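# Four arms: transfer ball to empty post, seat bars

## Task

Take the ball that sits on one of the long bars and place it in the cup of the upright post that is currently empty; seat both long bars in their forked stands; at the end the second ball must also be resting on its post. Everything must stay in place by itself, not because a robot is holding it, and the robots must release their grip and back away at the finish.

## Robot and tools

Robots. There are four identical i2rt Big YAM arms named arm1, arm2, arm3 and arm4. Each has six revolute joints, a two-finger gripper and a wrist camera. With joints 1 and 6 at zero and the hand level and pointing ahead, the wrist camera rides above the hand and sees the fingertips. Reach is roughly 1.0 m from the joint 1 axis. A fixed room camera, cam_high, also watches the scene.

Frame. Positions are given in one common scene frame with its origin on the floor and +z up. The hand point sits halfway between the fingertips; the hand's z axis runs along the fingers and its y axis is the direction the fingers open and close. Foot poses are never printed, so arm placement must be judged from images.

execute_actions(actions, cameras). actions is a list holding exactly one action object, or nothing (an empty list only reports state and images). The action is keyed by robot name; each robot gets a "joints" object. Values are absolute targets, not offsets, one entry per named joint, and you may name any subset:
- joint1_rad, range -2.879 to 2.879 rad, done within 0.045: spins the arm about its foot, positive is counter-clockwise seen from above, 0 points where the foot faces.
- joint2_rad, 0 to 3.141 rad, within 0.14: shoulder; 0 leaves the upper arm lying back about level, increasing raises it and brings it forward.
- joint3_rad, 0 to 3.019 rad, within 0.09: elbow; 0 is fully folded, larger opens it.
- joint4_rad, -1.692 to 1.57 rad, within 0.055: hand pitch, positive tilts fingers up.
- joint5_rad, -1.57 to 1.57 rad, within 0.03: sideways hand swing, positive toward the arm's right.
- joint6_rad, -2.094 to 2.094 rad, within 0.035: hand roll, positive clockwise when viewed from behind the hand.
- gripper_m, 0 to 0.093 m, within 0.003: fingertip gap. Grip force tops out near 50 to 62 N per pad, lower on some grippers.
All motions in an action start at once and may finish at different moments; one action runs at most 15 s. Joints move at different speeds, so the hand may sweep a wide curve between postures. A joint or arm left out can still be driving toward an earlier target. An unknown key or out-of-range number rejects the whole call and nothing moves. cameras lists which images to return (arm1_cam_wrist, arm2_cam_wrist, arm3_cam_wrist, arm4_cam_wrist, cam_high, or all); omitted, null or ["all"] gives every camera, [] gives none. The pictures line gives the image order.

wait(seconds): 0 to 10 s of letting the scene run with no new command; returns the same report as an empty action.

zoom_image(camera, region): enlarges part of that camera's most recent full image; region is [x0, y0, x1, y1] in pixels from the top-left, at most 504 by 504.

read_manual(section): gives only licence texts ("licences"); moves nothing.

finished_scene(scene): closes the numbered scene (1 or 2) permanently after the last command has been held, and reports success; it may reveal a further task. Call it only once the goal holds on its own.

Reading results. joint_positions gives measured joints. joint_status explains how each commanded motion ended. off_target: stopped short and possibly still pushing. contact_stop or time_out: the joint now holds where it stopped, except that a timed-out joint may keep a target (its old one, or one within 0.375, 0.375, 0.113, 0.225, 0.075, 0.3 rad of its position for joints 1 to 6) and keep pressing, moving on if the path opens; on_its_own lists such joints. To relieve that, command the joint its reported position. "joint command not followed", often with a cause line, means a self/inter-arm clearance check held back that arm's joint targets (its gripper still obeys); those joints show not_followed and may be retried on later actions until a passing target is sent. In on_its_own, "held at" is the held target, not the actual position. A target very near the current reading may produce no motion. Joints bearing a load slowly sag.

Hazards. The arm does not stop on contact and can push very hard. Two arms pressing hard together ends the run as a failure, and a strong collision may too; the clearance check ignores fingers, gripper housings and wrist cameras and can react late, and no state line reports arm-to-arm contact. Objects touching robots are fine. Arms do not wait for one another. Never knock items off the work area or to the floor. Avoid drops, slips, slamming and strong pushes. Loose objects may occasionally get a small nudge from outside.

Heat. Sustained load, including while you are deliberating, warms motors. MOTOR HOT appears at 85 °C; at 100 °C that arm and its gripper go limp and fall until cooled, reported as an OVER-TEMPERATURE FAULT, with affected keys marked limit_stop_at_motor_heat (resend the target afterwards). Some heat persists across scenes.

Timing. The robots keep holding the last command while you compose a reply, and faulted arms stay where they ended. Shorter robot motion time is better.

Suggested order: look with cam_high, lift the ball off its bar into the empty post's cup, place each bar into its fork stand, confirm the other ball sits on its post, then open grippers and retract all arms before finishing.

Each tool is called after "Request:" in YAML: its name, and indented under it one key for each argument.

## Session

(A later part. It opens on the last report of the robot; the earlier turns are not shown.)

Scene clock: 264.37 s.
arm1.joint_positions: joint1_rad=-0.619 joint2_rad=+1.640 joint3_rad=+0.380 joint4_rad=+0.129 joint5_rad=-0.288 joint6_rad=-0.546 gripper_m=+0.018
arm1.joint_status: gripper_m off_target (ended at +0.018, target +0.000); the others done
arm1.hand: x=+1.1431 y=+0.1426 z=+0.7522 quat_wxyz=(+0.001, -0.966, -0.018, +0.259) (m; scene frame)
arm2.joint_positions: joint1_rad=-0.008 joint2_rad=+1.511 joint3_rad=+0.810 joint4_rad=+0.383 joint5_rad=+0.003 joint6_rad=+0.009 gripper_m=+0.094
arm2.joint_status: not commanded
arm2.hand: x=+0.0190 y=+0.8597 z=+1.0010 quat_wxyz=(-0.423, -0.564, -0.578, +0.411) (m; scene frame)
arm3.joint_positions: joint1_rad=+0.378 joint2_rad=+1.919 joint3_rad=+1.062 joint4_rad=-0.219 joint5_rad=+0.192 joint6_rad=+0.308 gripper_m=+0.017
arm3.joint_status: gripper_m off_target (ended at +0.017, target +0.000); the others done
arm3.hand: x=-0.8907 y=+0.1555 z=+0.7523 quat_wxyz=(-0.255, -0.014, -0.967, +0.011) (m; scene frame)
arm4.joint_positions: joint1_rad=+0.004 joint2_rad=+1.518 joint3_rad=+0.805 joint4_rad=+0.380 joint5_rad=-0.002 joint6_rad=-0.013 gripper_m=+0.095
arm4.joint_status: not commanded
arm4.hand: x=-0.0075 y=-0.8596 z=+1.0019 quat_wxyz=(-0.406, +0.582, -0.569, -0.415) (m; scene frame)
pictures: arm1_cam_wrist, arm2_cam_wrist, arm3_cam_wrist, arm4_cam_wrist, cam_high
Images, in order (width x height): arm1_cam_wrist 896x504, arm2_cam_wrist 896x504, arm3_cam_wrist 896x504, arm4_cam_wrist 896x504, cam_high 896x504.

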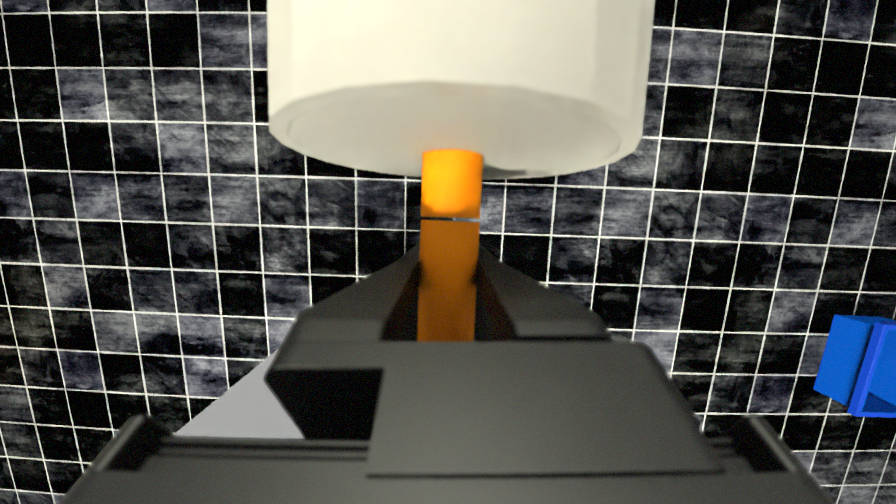

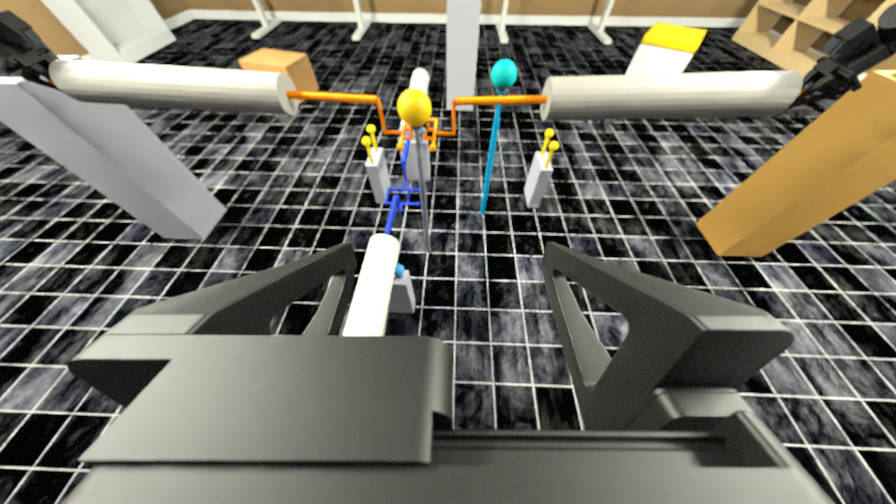

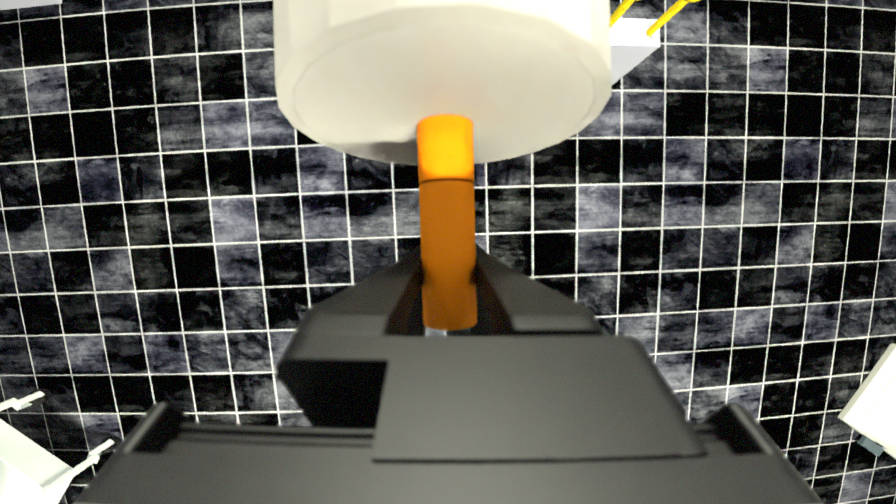

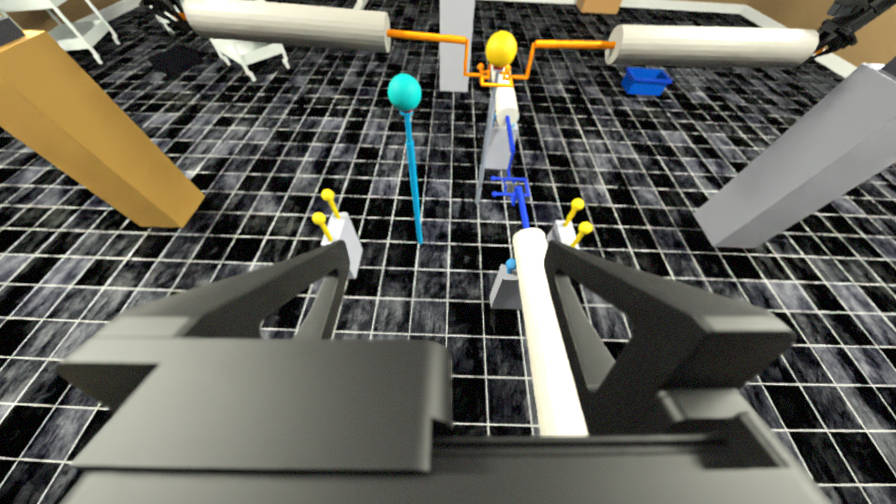

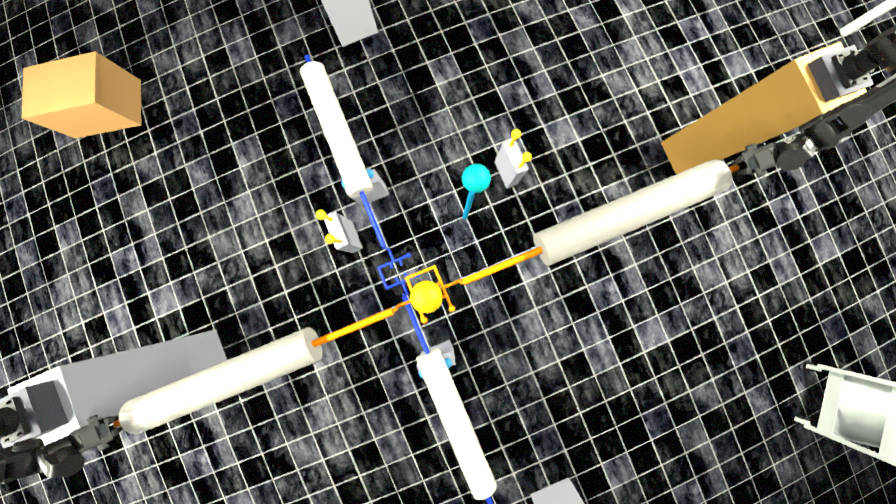

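Request:
execute_actions:
  actions:
    - {"arm1": {"joints": {"joint1_rad": -0.625, "joint2_rad": 1.921, "joint3_rad": 0.435, "joint4_rad": 0.423, "joint5_rad": -0.2999, "joint6_rad": -0.5651, "gripper_m": 0.0}}, "arm3": {"joints": {"joint1_rad": 0.385, "joint2_rad": 2.032, "joint3_rad": 1.066, "joint4_rad": -0.044, "joint5_rad": 0.1898, "joint6_rad": 0.3393, "gripper_m": 0.0}}}
  cameras: ["arm2_cam_wrist", "arm4_cam_wrist", "cam_high"]

Scene clock: 286.53 s.
arm1.joint_positions: joint1_rad=-0.622 joint2_rad=+1.934 joint3_rad=+0.419 joint4_rad=+0.389 joint5_rad=-0.286 joint6_rad=-0.550 gripper_m=+0.018
arm1.joint_status: gripper_m off_target (ended at +0.018, target +0.000); the others done
arm1.hand: x=+1.1353 y=+0.1498 z=+0.6919 quat_wxyz=(+0.004, -0.965, -0.018, +0.260) (m; scene frame)
arm2.joint_positions: joint1_rad=-0.008 joint2_rad=+1.511 joint3_rad=+0.810 joint4_rad=+0.383 joint5_rad=+0.003 joint6_rad=+0.009 gripper_m=+0.094
arm2.joint_status: not commanded
arm2.hand: x=+0.0190 y=+0.8597 z=+1.0010 quat_wxyz=(-0.423, -0.564, -0.578, +0.411) (m; scene frame)
arm3.joint_positions: joint1_rad=+0.382 joint2_rad=+2.059 joint3_rad=+1.045 joint4_rad=-0.080 joint5_rad=+0.192 joint6_rad=+0.310 gripper_m=+0.017
arm3.joint_status: gripper_m off_target (ended at +0.017, target +0.000); the others done
arm3.hand: x=-0.8991 y=+0.1556 z=+0.6849 quat_wxyz=(-0.247, -0.012, -0.969, +0.013) (m; scene frame)
arm4.joint_positions: joint1_rad=+0.004 joint2_rad=+1.518 joint3_rad=+0.805 joint4_rad=+0.380 joint5_rad=-0.002 joint6_rad=-0.013 gripper_m=+0.095
arm4.joint_status: not commanded
arm4.hand: x=-0.0075 y=-0.8596 z=+1.0019 quat_wxyz=(-0.406, +0.582, -0.569, -0.415) (m; scene frame)
pictures: arm2_cam_wrist, arm4_cam_wrist, cam_high
Images, in order (width x height): arm2_cam_wrist 896x504, arm4_cam_wrist 896x504, cam_high 896x504.

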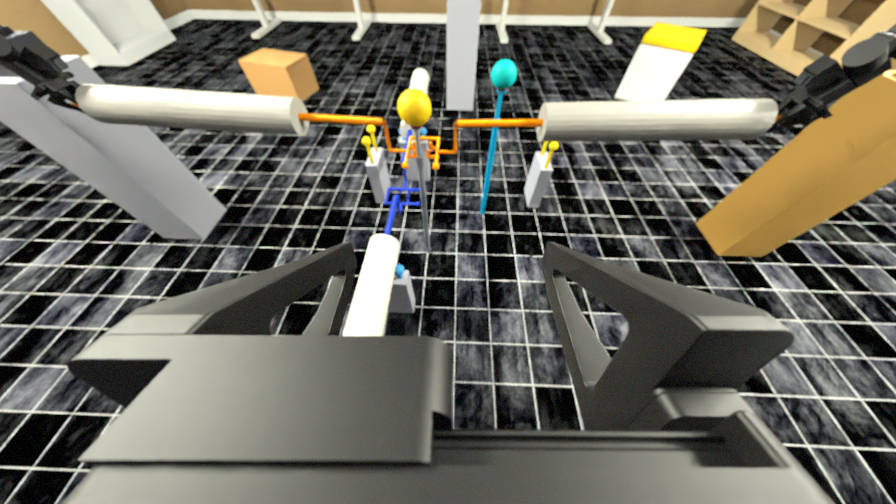

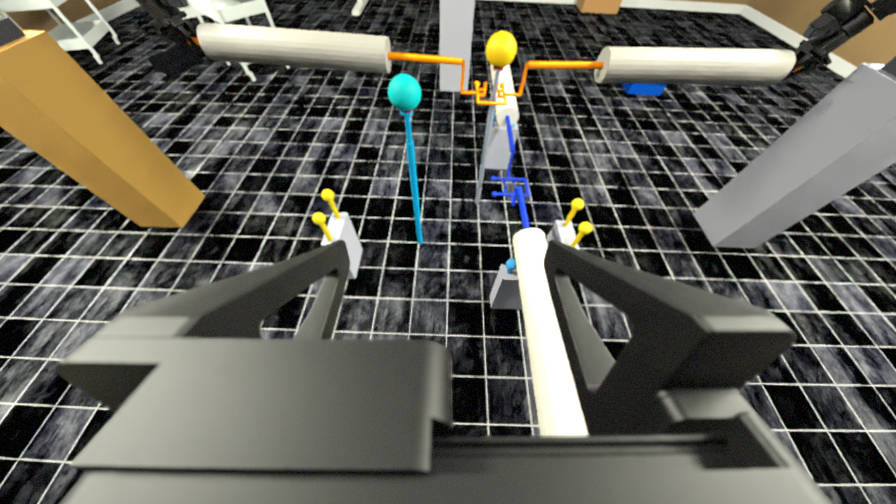

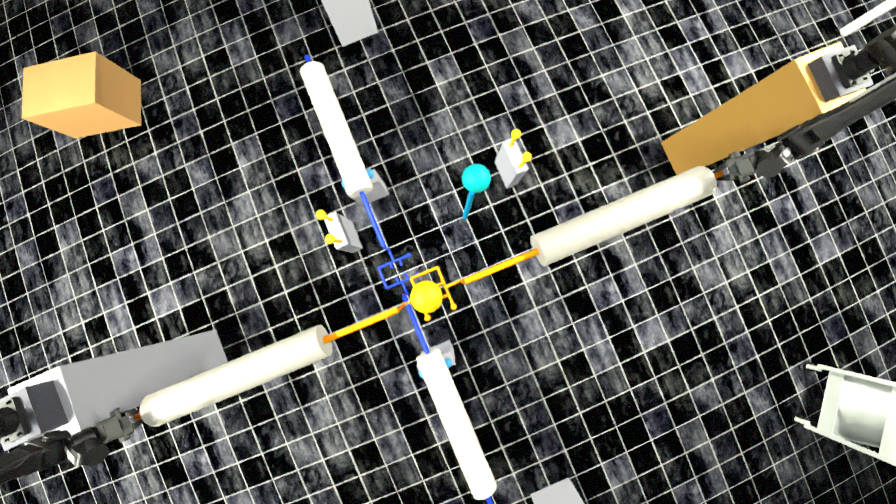

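Request:
zoom_image:
  camera: "arm2_cam_wrist"
  region: [340, 70, 500, 190]

Request:
zoom_image:
  camera: "arm4_cam_wrist"
  region: [420, 20, 580, 140]

Region (340, 70, 500, 190) of arm2_cam_wrist's 896x504 image, scaled by 3.150, with more detail than that image has; it fills the top 378 rows of this view, and the rest is white.

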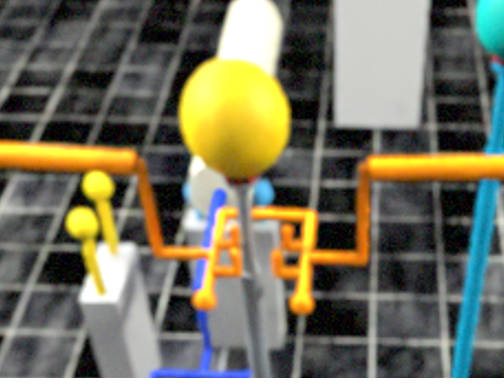

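Region (420, 20, 580, 140) of arm4_cam_wrist's 896x504 image, scaled by 3.150, with more detail than that image has; it fills the top 378 rows of this view, and the rest is white.

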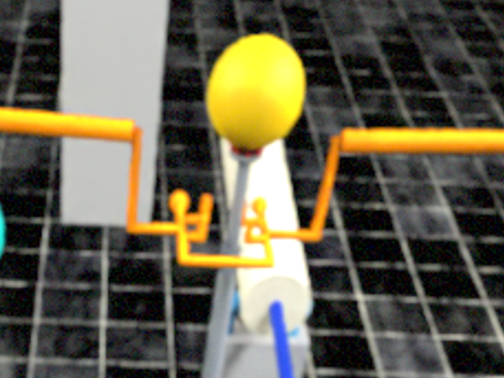

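Request:
execute_actions:
  actions:
    - {"arm1": {"joints": {"joint1_rad": -0.365, "joint2_rad": 1.932, "joint3_rad": 0.308, "joint4_rad": 0.605, "joint5_rad": -0.174, "joint6_rad": -0.314, "gripper_m": 0.0}}, "arm3": {"joints": {"joint1_rad": 0.22, "joint2_rad": 1.996, "joint3_rad": 1.016, "joint4_rad": 0.008, "joint5_rad": 0.108, "joint6_rad": 0.19, "gripper_m": 0.0}}}
  cameras: ["arm2_cam_wrist", "arm4_cam_wrist", "cam_high"]

Scene clock: 309.50 s.
arm1.joint_positions: joint1_rad=-0.371 joint2_rad=+1.936 joint3_rad=+0.298 joint4_rad=+0.575 joint5_rad=-0.169 joint6_rad=-0.326 gripper_m=+0.018
arm1.joint_status: gripper_m off_target (ended at +0.018, target +0.000); the others done
arm1.hand: x=+1.1437 y=+0.0753 z=+0.6939 quat_wxyz=(+0.007, -0.964, -0.021, +0.265) (m; scene frame)
arm2.joint_positions: joint1_rad=-0.008 joint2_rad=+1.511 joint3_rad=+0.810 joint4_rad=+0.383 joint5_rad=+0.003 joint6_rad=+0.009 gripper_m=+0.094
arm2.joint_status: not commanded
arm2.hand: x=+0.0190 y=+0.8597 z=+1.0010 quat_wxyz=(-0.423, -0.564, -0.578, +0.411) (m; scene frame)
arm3.joint_positions: joint1_rad=+0.219 joint2_rad=+2.042 joint3_rad=+1.004 joint4_rad=-0.021 joint5_rad=+0.109 joint6_rad=+0.167 gripper_m=+0.017
arm3.joint_status: gripper_m off_target (ended at +0.017, target +0.000); the others done
arm3.hand: x=-0.8885 y=+0.0774 z=+0.6854 quat_wxyz=(-0.252, -0.012, -0.968, +0.009) (m; scene frame)
arm4.joint_positions: joint1_rad=+0.004 joint2_rad=+1.518 joint3_rad=+0.805 joint4_rad=+0.380 joint5_rad=-0.002 joint6_rad=-0.013 gripper_m=+0.095
arm4.joint_status: not commanded
arm4.hand: x=-0.0075 y=-0.8596 z=+1.0019 quat_wxyz=(-0.406, +0.582, -0.569, -0.415) (m; scene frame)
pictures: arm2_cam_wrist, arm4_cam_wrist, cam_high
Images, in order (width x height): arm2_cam_wrist 896x504, arm4_cam_wrist 896x504, cam_high 896x504.

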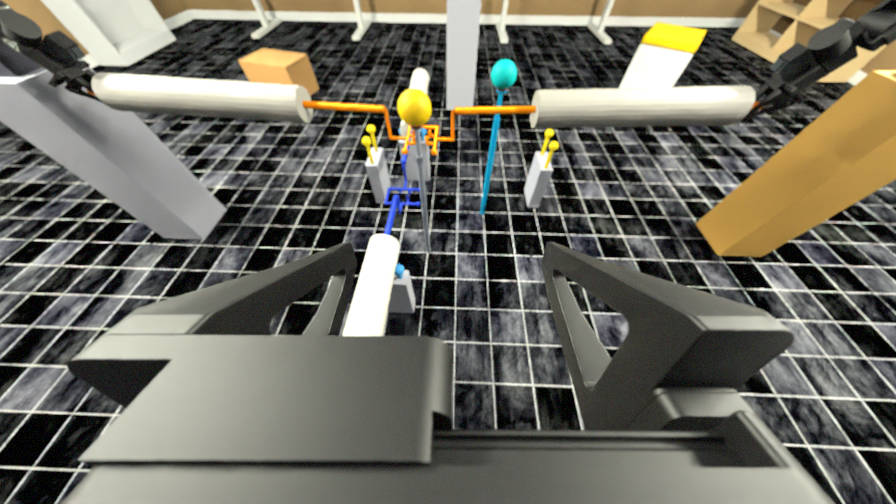

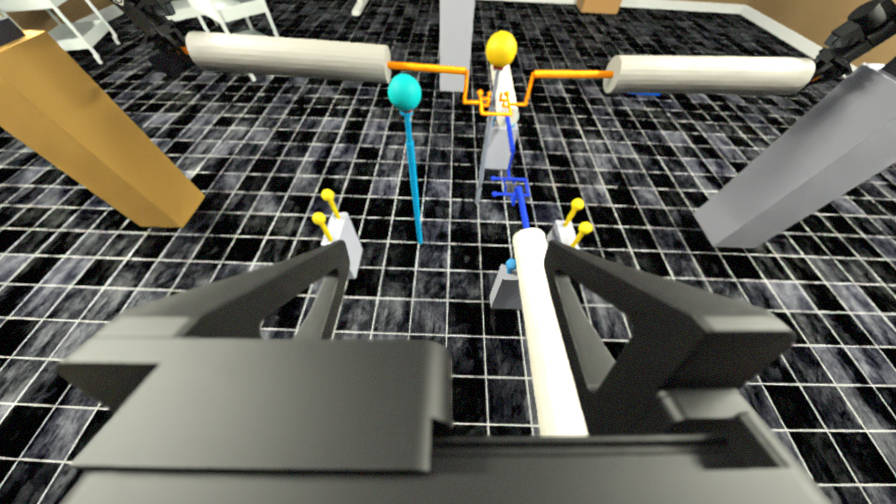

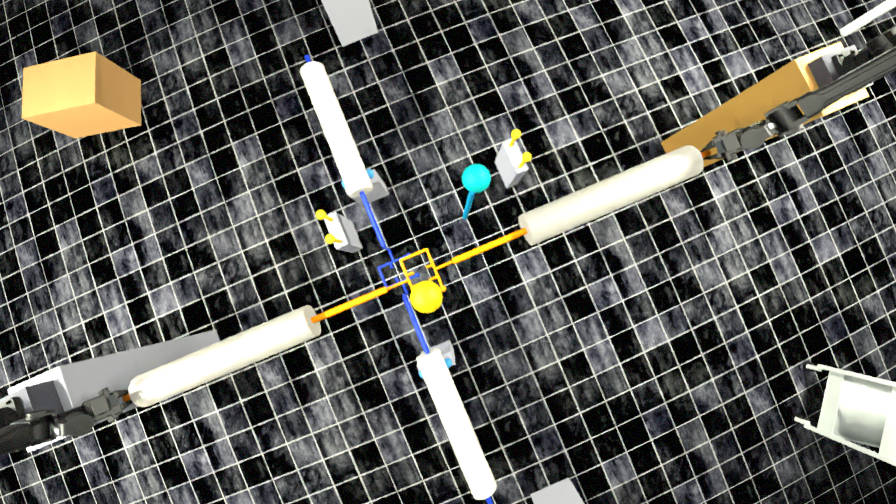

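Request:
execute_actions:
  actions:
    - {"arm1": {"joints": {"joint1_rad": 0.056, "joint2_rad": 1.95, "joint3_rad": 0.273, "joint4_rad": 0.683, "joint5_rad": 0.025, "joint6_rad": 0.055, "gripper_m": 0.0}}, "arm3": {"joints": {"joint1_rad": 0.016, "joint2_rad": 1.974, "joint3_rad": 0.983, "joint4_rad": 0.033, "joint5_rad": 0.008, "joint6_rad": 0.04, "gripper_m": 0.0}}}
  cameras: ["arm2_cam_wrist", "arm4_cam_wrist", "cam_high"]

Scene clock: 323.27 s.
arm1.joint_positions: joint1_rad=+0.048 joint2_rad=+1.954 joint3_rad=+0.271 joint4_rad=+0.649 joint5_rad=+0.028 joint6_rad=+0.041 gripper_m=+0.018
arm1.joint_status: gripper_m off_target (ended at +0.018, target +0.000); the others done
arm1.hand: x=+1.1412 y=-0.0215 z=+0.6922 quat_wxyz=(+0.000, -0.964, -0.022, +0.267) (m; scene frame)
arm2.joint_positions: joint1_rad=-0.008 joint2_rad=+1.511 joint3_rad=+0.810 joint4_rad=+0.383 joint5_rad=+0.003 joint6_rad=+0.009 gripper_m=+0.094
arm2.joint_status: not commanded
arm2.hand: x=+0.0190 y=+0.8597 z=+1.0010 quat_wxyz=(-0.423, -0.564, -0.578, +0.411) (m; scene frame)
arm3.joint_positions: joint1_rad=+0.015 joint2_rad=+2.017 joint3_rad=+0.974 joint4_rad=+0.003 joint5_rad=+0.004 joint6_rad=+0.009 gripper_m=+0.017
arm3.joint_status: gripper_m off_target (ended at +0.017, target +0.000); the others done
arm3.hand: x=-0.8883 y=-0.0203 z=+0.6916 quat_wxyz=(-0.256, -0.022, -0.966, +0.004) (m; scene frame)
arm4.joint_positions: joint1_rad=+0.004 joint2_rad=+1.518 joint3_rad=+0.805 joint4_rad=+0.380 joint5_rad=-0.002 joint6_rad=-0.013 gripper_m=+0.095
arm4.joint_status: not commanded
arm4.hand: x=-0.0075 y=-0.8596 z=+1.0019 quat_wxyz=(-0.406, +0.582, -0.569, -0.415) (m; scene frame)
pictures: arm2_cam_wrist, arm4_cam_wrist, cam_high
Images, in order (width x height): arm2_cam_wrist 896x504, arm4_cam_wrist 896x504, cam_high 896x504.

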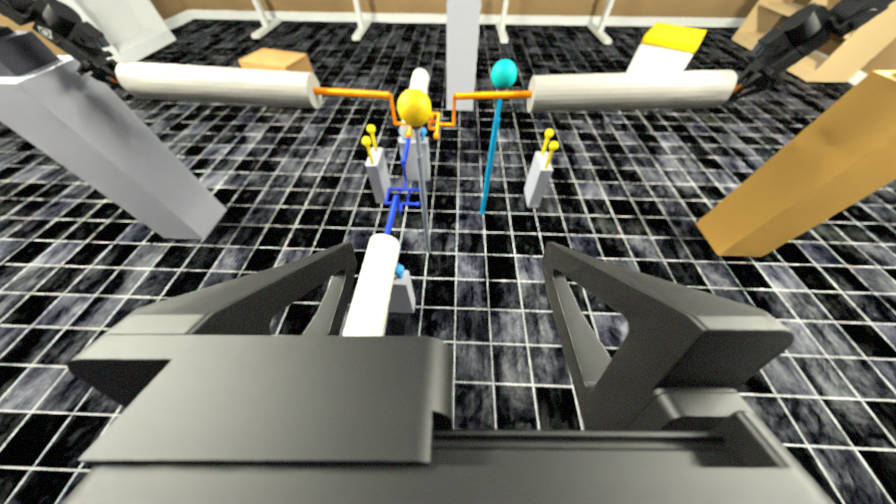

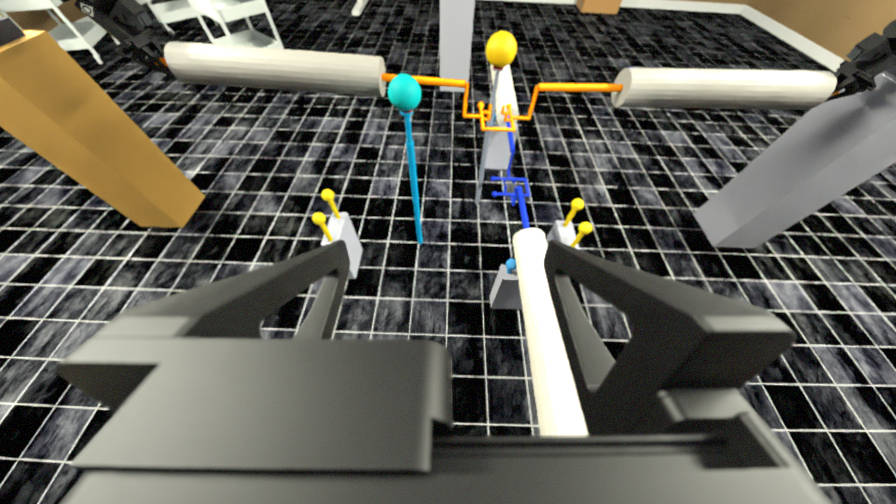

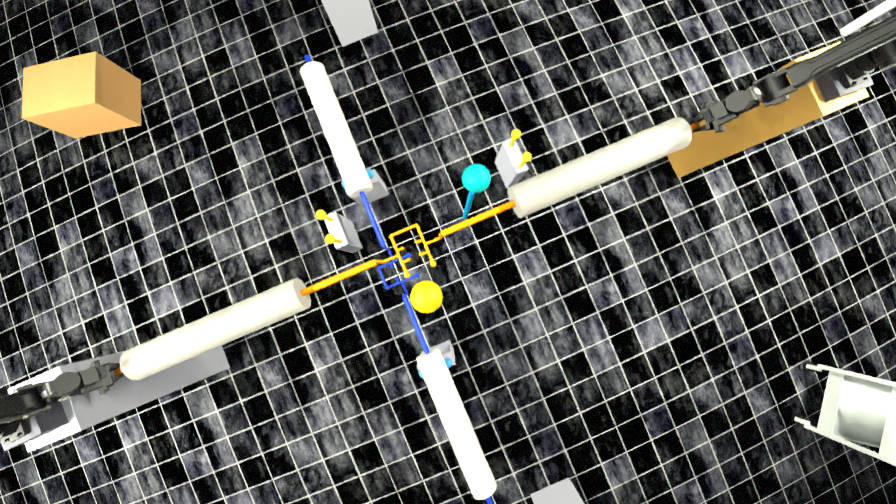

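Request:
execute_actions:
  actions:
    - {"arm1": {"joints": {"joint1_rad": 0.056, "joint2_rad": 1.438, "joint3_rad": 0.262, "joint4_rad": 0.153, "joint5_rad": 0.025, "joint6_rad": 0.055, "gripper_m": 0.0}}, "arm3": {"joints": {"joint1_rad": 0.016, "joint2_rad": 1.788, "joint3_rad": 1.011, "joint4_rad": -0.21, "joint5_rad": 0.008, "joint6_rad": 0.04, "gripper_m": 0.0}}}
  cameras: ["arm4_cam_wrist", "cam_high"]

Scene clock: 346.00 s.
arm1.joint_positions: joint1_rad=+0.048 joint2_rad=+1.445 joint3_rad=+0.255 joint4_rad=+0.171 joint5_rad=+0.028 joint6_rad=+0.042 gripper_m=+0.018
arm1.joint_status: gripper_m off_target (ended at +0.018, target +0.000); the others done
arm1.hand: x=+1.1384 y=-0.0225 z=+0.7775 quat_wxyz=(+0.000, -0.962, -0.021, +0.274) (m; scene frame)
arm2.joint_positions: joint1_rad=-0.008 joint2_rad=+1.511 joint3_rad=+0.810 joint4_rad=+0.383 joint5_rad=+0.003 joint6_rad=+0.009 gripper_m=+0.094
arm2.joint_status: not commanded
arm2.hand: x=+0.0190 y=+0.8597 z=+1.0010 quat_wxyz=(-0.423, -0.564, -0.578, +0.411) (m; scene frame)
arm3.joint_positions: joint1_rad=+0.015 joint2_rad=+1.801 joint3_rad=+0.976 joint4_rad=-0.206 joint5_rad=+0.005 joint6_rad=+0.009 gripper_m=+0.017
arm3.joint_status: gripper_m off_target (ended at +0.017, target +0.000); the others done
arm3.hand: x=-0.8908 y=-0.0205 z=+0.7833 quat_wxyz=(-0.261, -0.022, -0.965, +0.005) (m; scene frame)
arm4.joint_positions: joint1_rad=+0.004 joint2_rad=+1.518 joint3_rad=+0.805 joint4_rad=+0.380 joint5_rad=-0.002 joint6_rad=-0.013 gripper_m=+0.095
arm4.joint_status: not commanded
arm4.hand: x=-0.0075 y=-0.8596 z=+1.0019 quat_wxyz=(-0.406, +0.582, -0.569, -0.415) (m; scene frame)
pictures: arm4_cam_wrist, cam_high
Images, in order (width x height): arm4_cam_wrist 896x504, cam_high 896x504.

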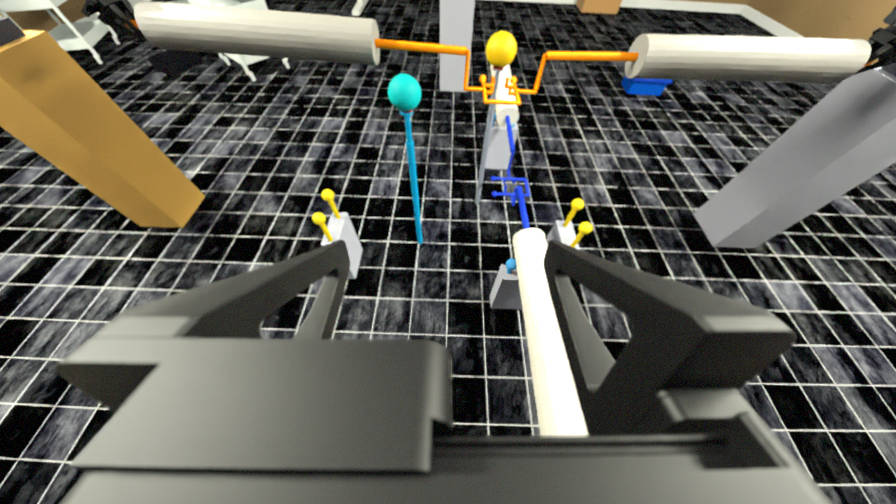

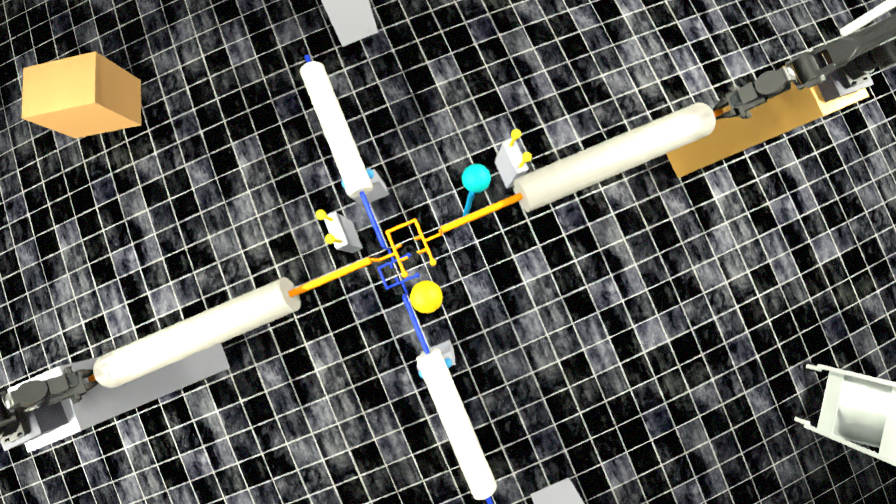

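Request:
execute_actions:
  actions:
    - {"arm1": {"joints": {"joint1_rad": 0.056, "joint2_rad": 1.056, "joint3_rad": 0.358, "joint4_rad": -0.34, "joint5_rad": 0.025, "joint6_rad": 0.055, "gripper_m": 0.0}}, "arm3": {"joints": {"joint1_rad": 0.016, "joint2_rad": 1.66, "joint3_rad": 1.085, "joint4_rad": -0.425, "joint5_rad": 0.008, "joint6_rad": 0.04, "gripper_m": 0.0}}}
  cameras: ["cam_high"]

Request:
execute_actions:
  actions:
    - {"arm1": {"joints": {"joint1_rad": 0.056, "joint2_rad": 0.852, "joint3_rad": 0.52, "joint4_rad": -0.70, "joint5_rad": 0.025, "joint6_rad": 0.055, "gripper_m": 0.0}}, "arm3": {"joints": {"joint1_rad": 0.016, "joint2_rad": 1.546, "joint3_rad": 1.2, "joint4_rad": -0.652, "joint5_rad": 0.008, "joint6_rad": 0.04, "gripper_m": 0.0}}}
  cameras: ["arm4_cam_wrist", "cam_high"]

Scene clock: 352.20 s.
arm1.joint_positions: joint1_rad=+0.048 joint2_rad=+1.063 joint3_rad=+0.334 joint4_rad=-0.311 joint5_rad=+0.028 joint6_rad=+0.042 gripper_m=+0.018
arm1.joint_status: gripper_m off_target (ended at +0.018, target +0.000); the others done
arm1.hand: x=+1.1446 y=-0.0227 z=+0.8548 quat_wxyz=(+0.000, -0.964, -0.021, +0.264) (m; scene frame)
arm2.joint_positions: joint1_rad=-0.008 joint2_rad=+1.511 joint3_rad=+0.810 joint4_rad=+0.383 joint5_rad=+0.003 joint6_rad=+0.009 gripper_m=+0.094
arm2.joint_status: not commanded
arm2.hand: x=+0.0190 y=+0.8597 z=+1.0010 quat_wxyz=(-0.423, -0.564, -0.578, +0.411) (m; scene frame)
arm3.joint_positions: joint1_rad=+0.015 joint2_rad=+1.683 joint3_rad=+1.052 joint4_rad=-0.412 joint5_rad=+0.005 joint6_rad=+0.009 gripper_m=+0.017
arm3.joint_status: gripper_m off_target (ended at +0.017, target +0.000); the others done
arm3.hand: x=-0.8859 y=-0.0208 z=+0.8522 quat_wxyz=(-0.255, -0.022, -0.967, +0.005) (m; scene frame)
arm4.joint_positions: joint1_rad=+0.004 joint2_rad=+1.518 joint3_rad=+0.805 joint4_rad=+0.380 joint5_rad=-0.002 joint6_rad=-0.013 gripper_m=+0.095
arm4.joint_status: not commanded
arm4.hand: x=-0.0075 y=-0.8596 z=+1.0019 quat_wxyz=(-0.406, +0.582, -0.569, -0.415) (m; scene frame)
pictures: cam_high
Images, in order (width x height): cam_high 896x504.

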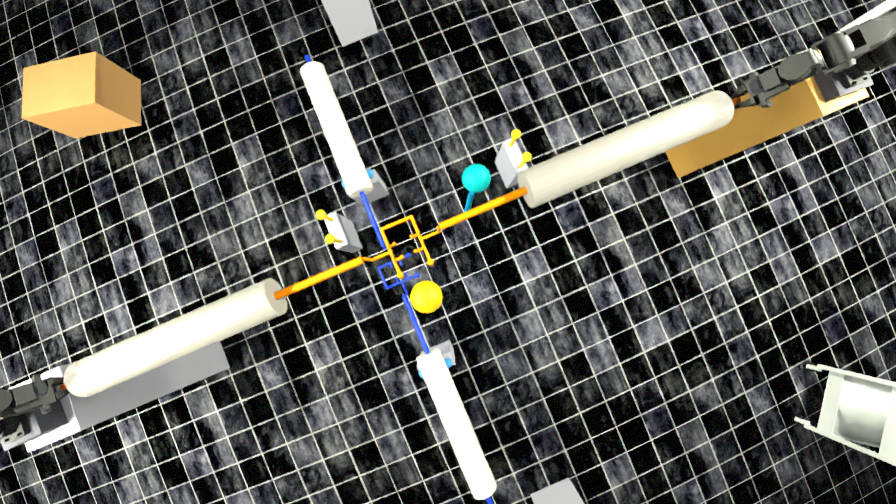

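Scene clock: 353.33 s.
arm1.joint_positions: joint1_rad=+0.048 joint2_rad=+0.857 joint3_rad=+0.480 joint4_rad=-0.665 joint5_rad=+0.029 joint6_rad=+0.043 gripper_m=+0.018
arm1.joint_status: gripper_m off_target (ended at +0.018, target +0.000); the others done
arm1.hand: x=+1.1467 y=-0.0231 z=+0.9353 quat_wxyz=(+0.001, -0.965, -0.021, +0.263) (m; scene frame)
arm2.joint_positions: joint1_rad=-0.008 joint2_rad=+1.511 joint3_rad=+0.810 joint4_rad=+0.383 joint5_rad=+0.003 joint6_rad=+0.009 gripper_m=+0.094
arm2.joint_status: not commanded
arm2.hand: x=+0.0190 y=+0.8597 z=+1.0010 quat_wxyz=(-0.423, -0.564, -0.578, +0.411) (m; scene frame)
arm3.joint_positions: joint1_rad=+0.015 joint2_rad=+1.564 joint3_rad=+1.161 joint4_rad=-0.633 joint5_rad=+0.005 joint6_rad=+0.009 gripper_m=+0.017
arm3.joint_status: gripper_m off_target (ended at +0.017, target +0.000); the others done
arm3.hand: x=-0.8849 y=-0.0210 z=+0.9395 quat_wxyz=(-0.259, -0.022, -0.966, +0.005) (m; scene frame)
arm4.joint_positions: joint1_rad=+0.004 joint2_rad=+1.518 joint3_rad=+0.805 joint4_rad=+0.380 joint5_rad=-0.002 joint6_rad=-0.013 gripper_m=+0.095
arm4.joint_status: not commanded
arm4.hand: x=-0.0075 y=-0.8596 z=+1.0019 quat_wxyz=(-0.406, +0.582, -0.569, -0.415) (m; scene frame)
pictures: arm4_cam_wrist, cam_high
Images, in order (width x height): arm4_cam_wrist 896x504, cam_high 896x504.

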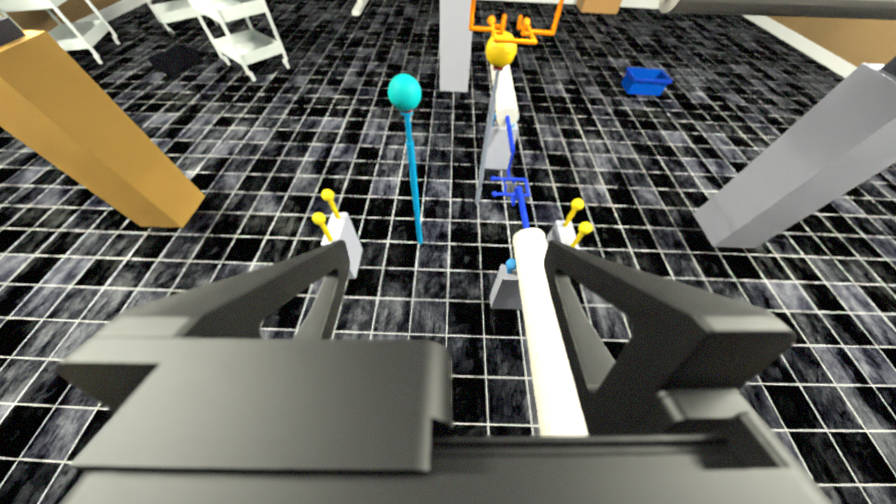

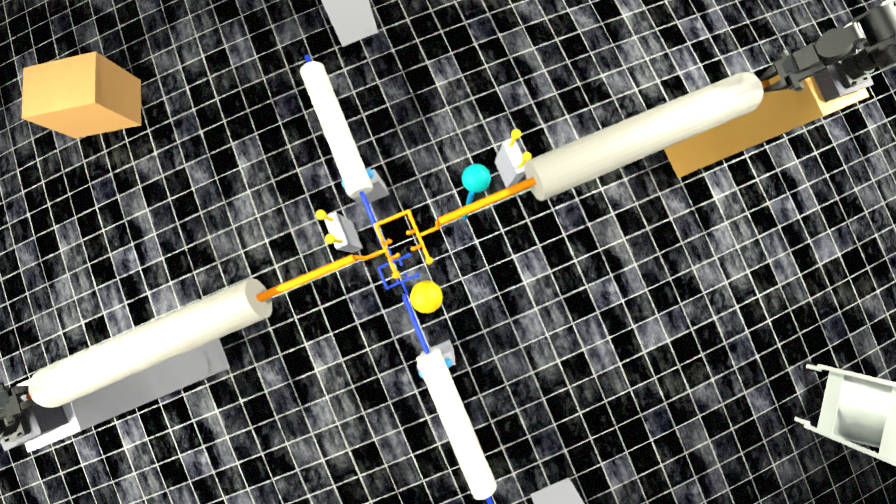

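Request:
execute_actions:
  actions:
    - {"arm1": {"joints": {"joint1_rad": 0.469, "joint2_rad": 0.945, "joint3_rad": 0.584, "joint4_rad": -0.72, "joint5_rad": 0.224, "joint6_rad": 0.42, "gripper_m": 0.0}}, "arm3": {"joints": {"joint1_rad": -0.179, "joint2_rad": 1.578, "joint3_rad": 1.246, "joint4_rad": -0.68, "joint5_rad": -0.086, "joint6_rad": -0.125, "gripper_m": 0.0}}}
  cameras: ["cam_high"]

Scene clock: 368.00 s.
arm1.joint_positions: joint1_rad=+0.450 joint2_rad=+0.960 joint3_rad=+0.562 joint4_rad=-0.701 joint5_rad=+0.230 joint6_rad=+0.401 gripper_m=+0.018
arm1.joint_status: gripper_m off_target (ended at +0.018, target +0.000); the others done
arm1.hand: x=+1.1478 y=-0.1182 z=+0.9425 quat_wxyz=(+0.005, -0.966, -0.018, +0.259) (m; scene frame)
arm2.joint_positions: joint1_rad=-0.008 joint2_rad=+1.511 joint3_rad=+0.810 joint4_rad=+0.383 joint5_rad=+0.003 joint6_rad=+0.009 gripper_m=+0.094
arm2.joint_status: not commanded
arm2.hand: x=+0.0190 y=+0.8597 z=+1.0010 quat_wxyz=(-0.423, -0.564, -0.578, +0.411) (m; scene frame)
arm3.joint_positions: joint1_rad=-0.169 joint2_rad=+1.589 joint3_rad=+1.213 joint4_rad=-0.666 joint5_rad=-0.094 joint6_rad=-0.147 gripper_m=+0.017
arm3.joint_status: gripper_m off_target (ended at +0.017, target +0.000); the others done
arm3.hand: x=-0.8831 y=-0.1099 z=+0.9466 quat_wxyz=(-0.259, -0.023, -0.966, +0.002) (m; scene frame)
arm4.joint_positions: joint1_rad=+0.004 joint2_rad=+1.518 joint3_rad=+0.805 joint4_rad=+0.380 joint5_rad=-0.002 joint6_rad=-0.013 gripper_m=+0.095
arm4.joint_status: not commanded
arm4.hand: x=-0.0075 y=-0.8596 z=+1.0019 quat_wxyz=(-0.406, +0.582, -0.569, -0.415) (m; scene frame)
pictures: cam_high
Images, in order (width x height): cam_high 896x504.

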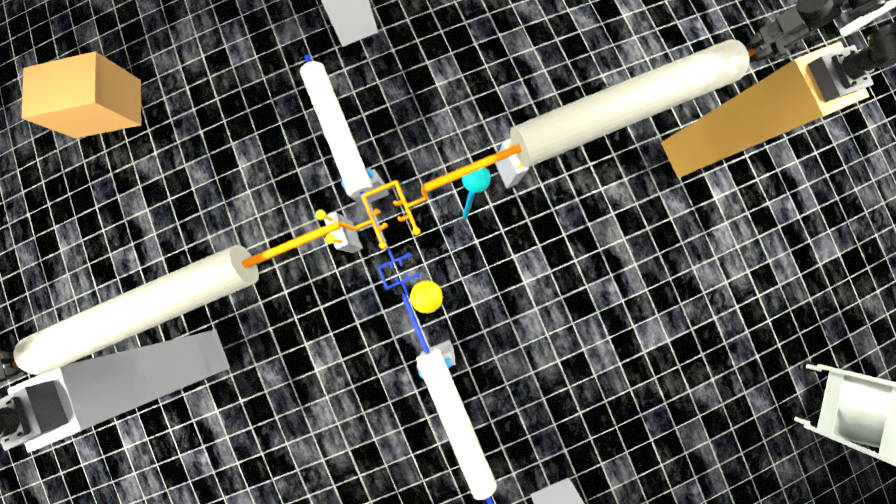

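Request:
execute_actions:
  actions:
    - {"arm1": {"joints": {"joint1_rad": 0.614, "joint2_rad": 1.2715, "joint3_rad": 0.813, "joint4_rad": -0.591, "joint5_rad": 0.28, "joint6_rad": 0.549, "gripper_m": 0.0}}, "arm3": {"joints": {"joint1_rad": -0.397, "joint2_rad": 1.489, "joint3_rad": 1.116, "joint4_rad": -0.688, "joint5_rad": -0.182, "joint6_rad": -0.317, "gripper_m": 0.0}}}
  cameras: ["cam_high"]

Scene clock: 384.47 s.
arm1.joint_positions: joint1_rad=+0.598 joint2_rad=+1.295 joint3_rad=+0.789 joint4_rad=-0.586 joint5_rad=+0.285 joint6_rad=+0.538 gripper_m=+0.018
arm1.joint_status: gripper_m off_target (ended at +0.018, target +0.000); the others done
arm1.hand: x=+1.0775 y=-0.2177 z=+0.9416 quat_wxyz=(-0.011, -0.962, -0.016, +0.273) (m; scene frame)
arm2.joint_positions: joint1_rad=-0.008 joint2_rad=+1.511 joint3_rad=+0.810 joint4_rad=+0.383 joint5_rad=+0.003 joint6_rad=+0.009 gripper_m=+0.094
arm2.joint_status: not commanded
arm2.hand: x=+0.0190 y=+0.8597 z=+1.0010 quat_wxyz=(-0.423, -0.564, -0.578, +0.411) (m; scene frame)
arm3.joint_positions: joint1_rad=-0.388 joint2_rad=+1.531 joint3_rad=+1.111 joint4_rad=-0.673 joint5_rad=-0.183 joint6_rad=-0.344 gripper_m=+0.017
arm3.joint_status: gripper_m off_target (ended at +0.017, target +0.000); the others done
arm3.hand: x=-0.9506 y=-0.1993 z=+0.9317 quat_wxyz=(-0.246, -0.024, -0.969, +0.007) (m; scene frame)
arm4.joint_positions: joint1_rad=+0.004 joint2_rad=+1.518 joint3_rad=+0.805 joint4_rad=+0.380 joint5_rad=-0.002 joint6_rad=-0.013 gripper_m=+0.095
arm4.joint_status: not commanded
arm4.hand: x=-0.0075 y=-0.8596 z=+1.0019 quat_wxyz=(-0.406, +0.582, -0.569, -0.415) (m; scene frame)
pictures: cam_high
Images, in order (width x height): cam_high 896x504.

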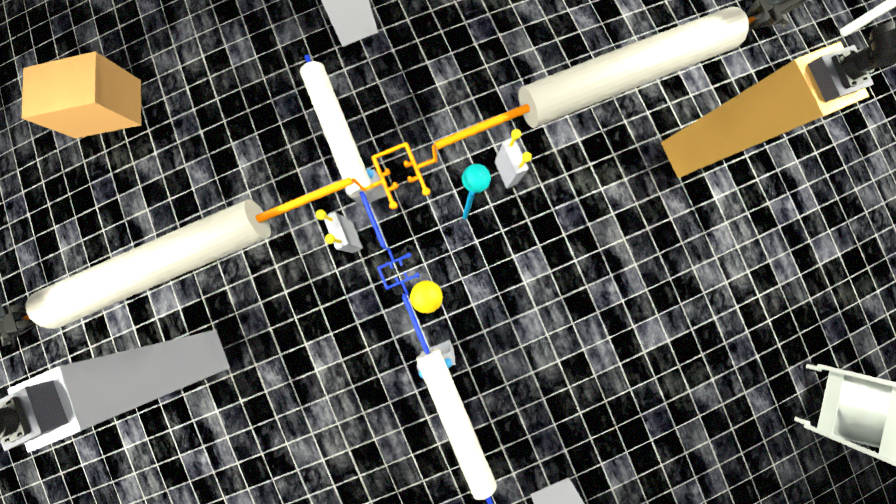

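Request:
execute_actions:
  actions:
    - {"arm1": {"joints": {"joint1_rad": 0.654, "joint2_rad": 1.557, "joint3_rad": 1.087, "joint4_rad": -0.637, "joint5_rad": 0.297, "joint6_rad": 0.583, "gripper_m": 0.0}}, "arm3": {"joints": {"joint1_rad": -0.629, "joint2_rad": 1.428, "joint3_rad": 1.043, "joint4_rad": -0.713, "joint5_rad": -0.293, "joint6_rad": -0.528, "gripper_m": 0.0}}}
  cameras: ["cam_high"]

Scene clock: 399.90 s.
arm1.joint_positions: joint1_rad=+0.625 joint2_rad=+1.578 joint3_rad=+1.063 joint4_rad=-0.615 joint5_rad=+0.304 joint6_rad=+0.570 gripper_m=+0.018
arm1.joint_status: gripper_m off_target (ended at +0.018, target +0.000); the others done
arm1.hand: x=+1.0046 y=-0.2859 z=+0.9303 quat_wxyz=(+0.000, -0.965, -0.015, +0.263) (m; scene frame)
arm2.joint_positions: joint1_rad=-0.008 joint2_rad=+1.511 joint3_rad=+0.810 joint4_rad=+0.383 joint5_rad=+0.003 joint6_rad=+0.009 gripper_m=+0.094
arm2.joint_status: not commanded
arm2.hand: x=+0.0190 y=+0.8597 z=+1.0010 quat_wxyz=(-0.423, -0.564, -0.578, +0.411) (m; scene frame)
arm3.joint_positions: joint1_rad=-0.613 joint2_rad=+1.464 joint3_rad=+1.042 joint4_rad=-0.695 joint5_rad=-0.300 joint6_rad=-0.541 gripper_m=+0.017
arm3.joint_status: gripper_m off_target (ended at +0.017, target +0.000); the others done
arm3.hand: x=-1.0216 y=-0.2693 z=+0.9360 quat_wxyz=(-0.260, -0.025, -0.965, +0.005) (m; scene frame)
arm4.joint_positions: joint1_rad=+0.004 joint2_rad=+1.518 joint3_rad=+0.805 joint4_rad=+0.380 joint5_rad=-0.002 joint6_rad=-0.013 gripper_m=+0.095
arm4.joint_status: not commanded
arm4.hand: x=-0.0075 y=-0.8596 z=+1.0019 quat_wxyz=(-0.406, +0.582, -0.569, -0.415) (m; scene frame)
pictures: cam_high
Images, in order (width x height): cam_high 896x504.

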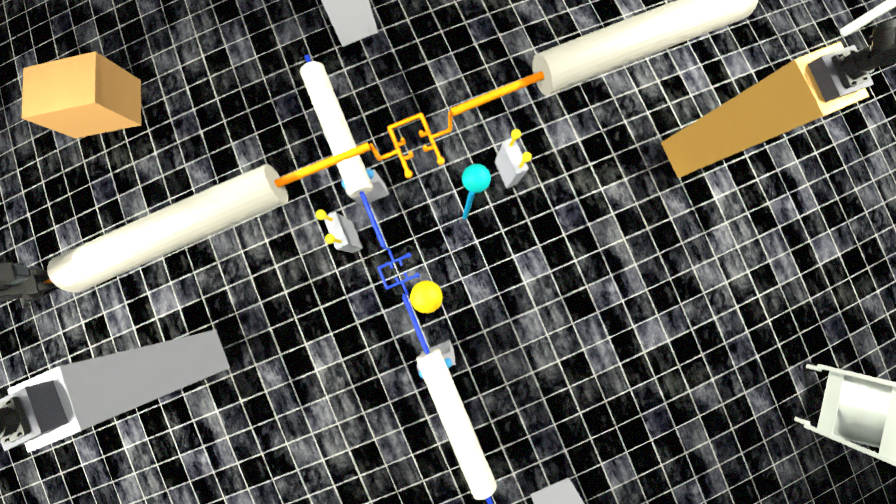

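Request:
execute_actions:
  actions:
    - {"arm1": {"joints": {"joint1_rad": 0.66, "joint2_rad": 1.774, "joint3_rad": 0.961, "joint4_rad": -0.272, "joint5_rad": 0.297, "joint6_rad": 0.583, "gripper_m": 0.0}}, "arm3": {"joints": {"joint1_rad": -0.635, "joint2_rad": 1.668, "joint3_rad": 0.897, "joint4_rad": -0.298, "joint5_rad": -0.293, "joint6_rad": -0.528, "gripper_m": 0.0}}}
  cameras: ["arm4_cam_wrist", "cam_high"]

Scene clock: 417.83 s.
arm1.joint_positions: joint1_rad=+0.641 joint2_rad=+1.802 joint3_rad=+0.958 joint4_rad=-0.286 joint5_rad=+0.302 joint6_rad=+0.581 gripper_m=+0.018
arm1.joint_status: gripper_m off_target (ended at +0.018, target +0.000); the others done
arm1.hand: x=+1.0063 y=-0.2943 z=+0.8074 quat_wxyz=(-0.005, -0.965, -0.017, +0.262) (m; scene frame)
arm2.joint_positions: joint1_rad=-0.008 joint2_rad=+1.511 joint3_rad=+0.810 joint4_rad=+0.383 joint5_rad=+0.003 joint6_rad=+0.009 gripper_m=+0.094
arm2.joint_status: not commanded
arm2.hand: x=+0.0190 y=+0.8597 z=+1.0010 quat_wxyz=(-0.423, -0.564, -0.578, +0.411) (m; scene frame)
arm3.joint_positions: joint1_rad=-0.612 joint2_rad=+1.700 joint3_rad=+0.896 joint4_rad=-0.313 joint5_rad=-0.300 joint6_rad=-0.541 gripper_m=+0.017
arm3.joint_status: gripper_m off_target (ended at +0.017, target +0.000); the others done
arm3.hand: x=-1.0187 y=-0.2720 z=+0.8002 quat_wxyz=(-0.260, -0.025, -0.965, +0.005) (m; scene frame)
arm4.joint_positions: joint1_rad=+0.004 joint2_rad=+1.518 joint3_rad=+0.805 joint4_rad=+0.380 joint5_rad=-0.002 joint6_rad=-0.013 gripper_m=+0.095
arm4.joint_status: not commanded
arm4.hand: x=-0.0075 y=-0.8596 z=+1.0019 quat_wxyz=(-0.406, +0.582, -0.569, -0.415) (m; scene frame)
pictures: arm4_cam_wrist, cam_high
Images, in order (width x height): arm4_cam_wrist 896x504, cam_high 896x504.

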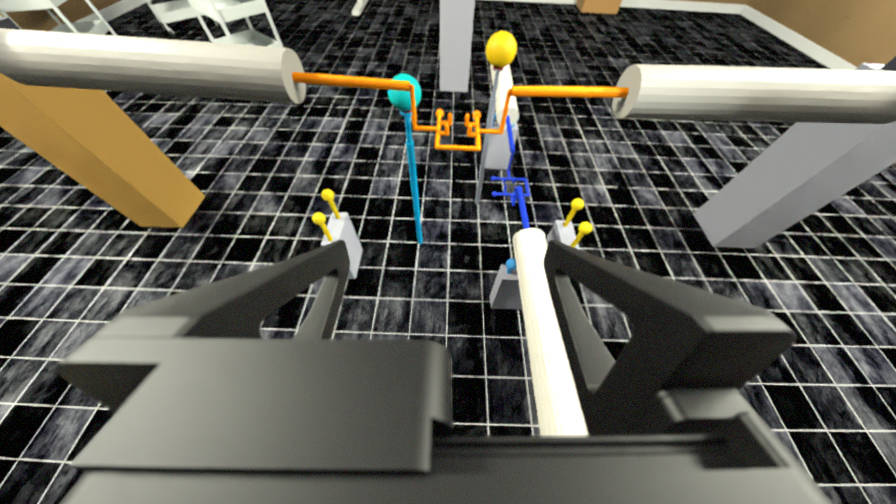

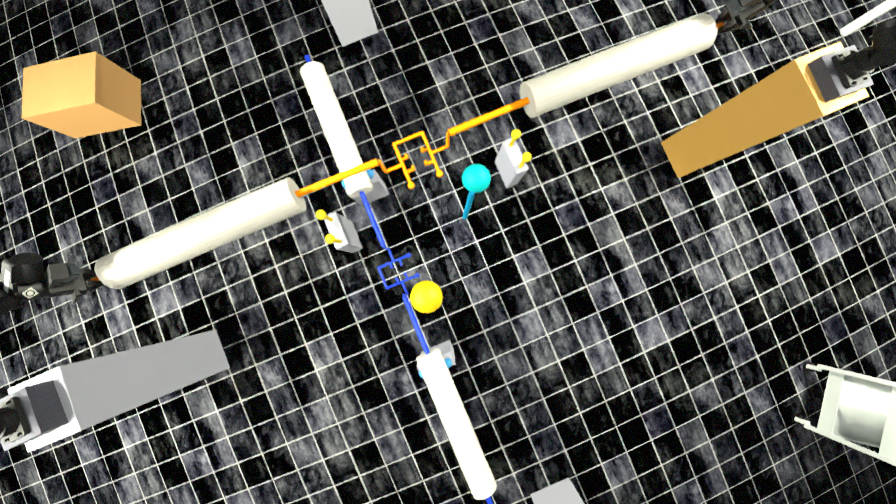

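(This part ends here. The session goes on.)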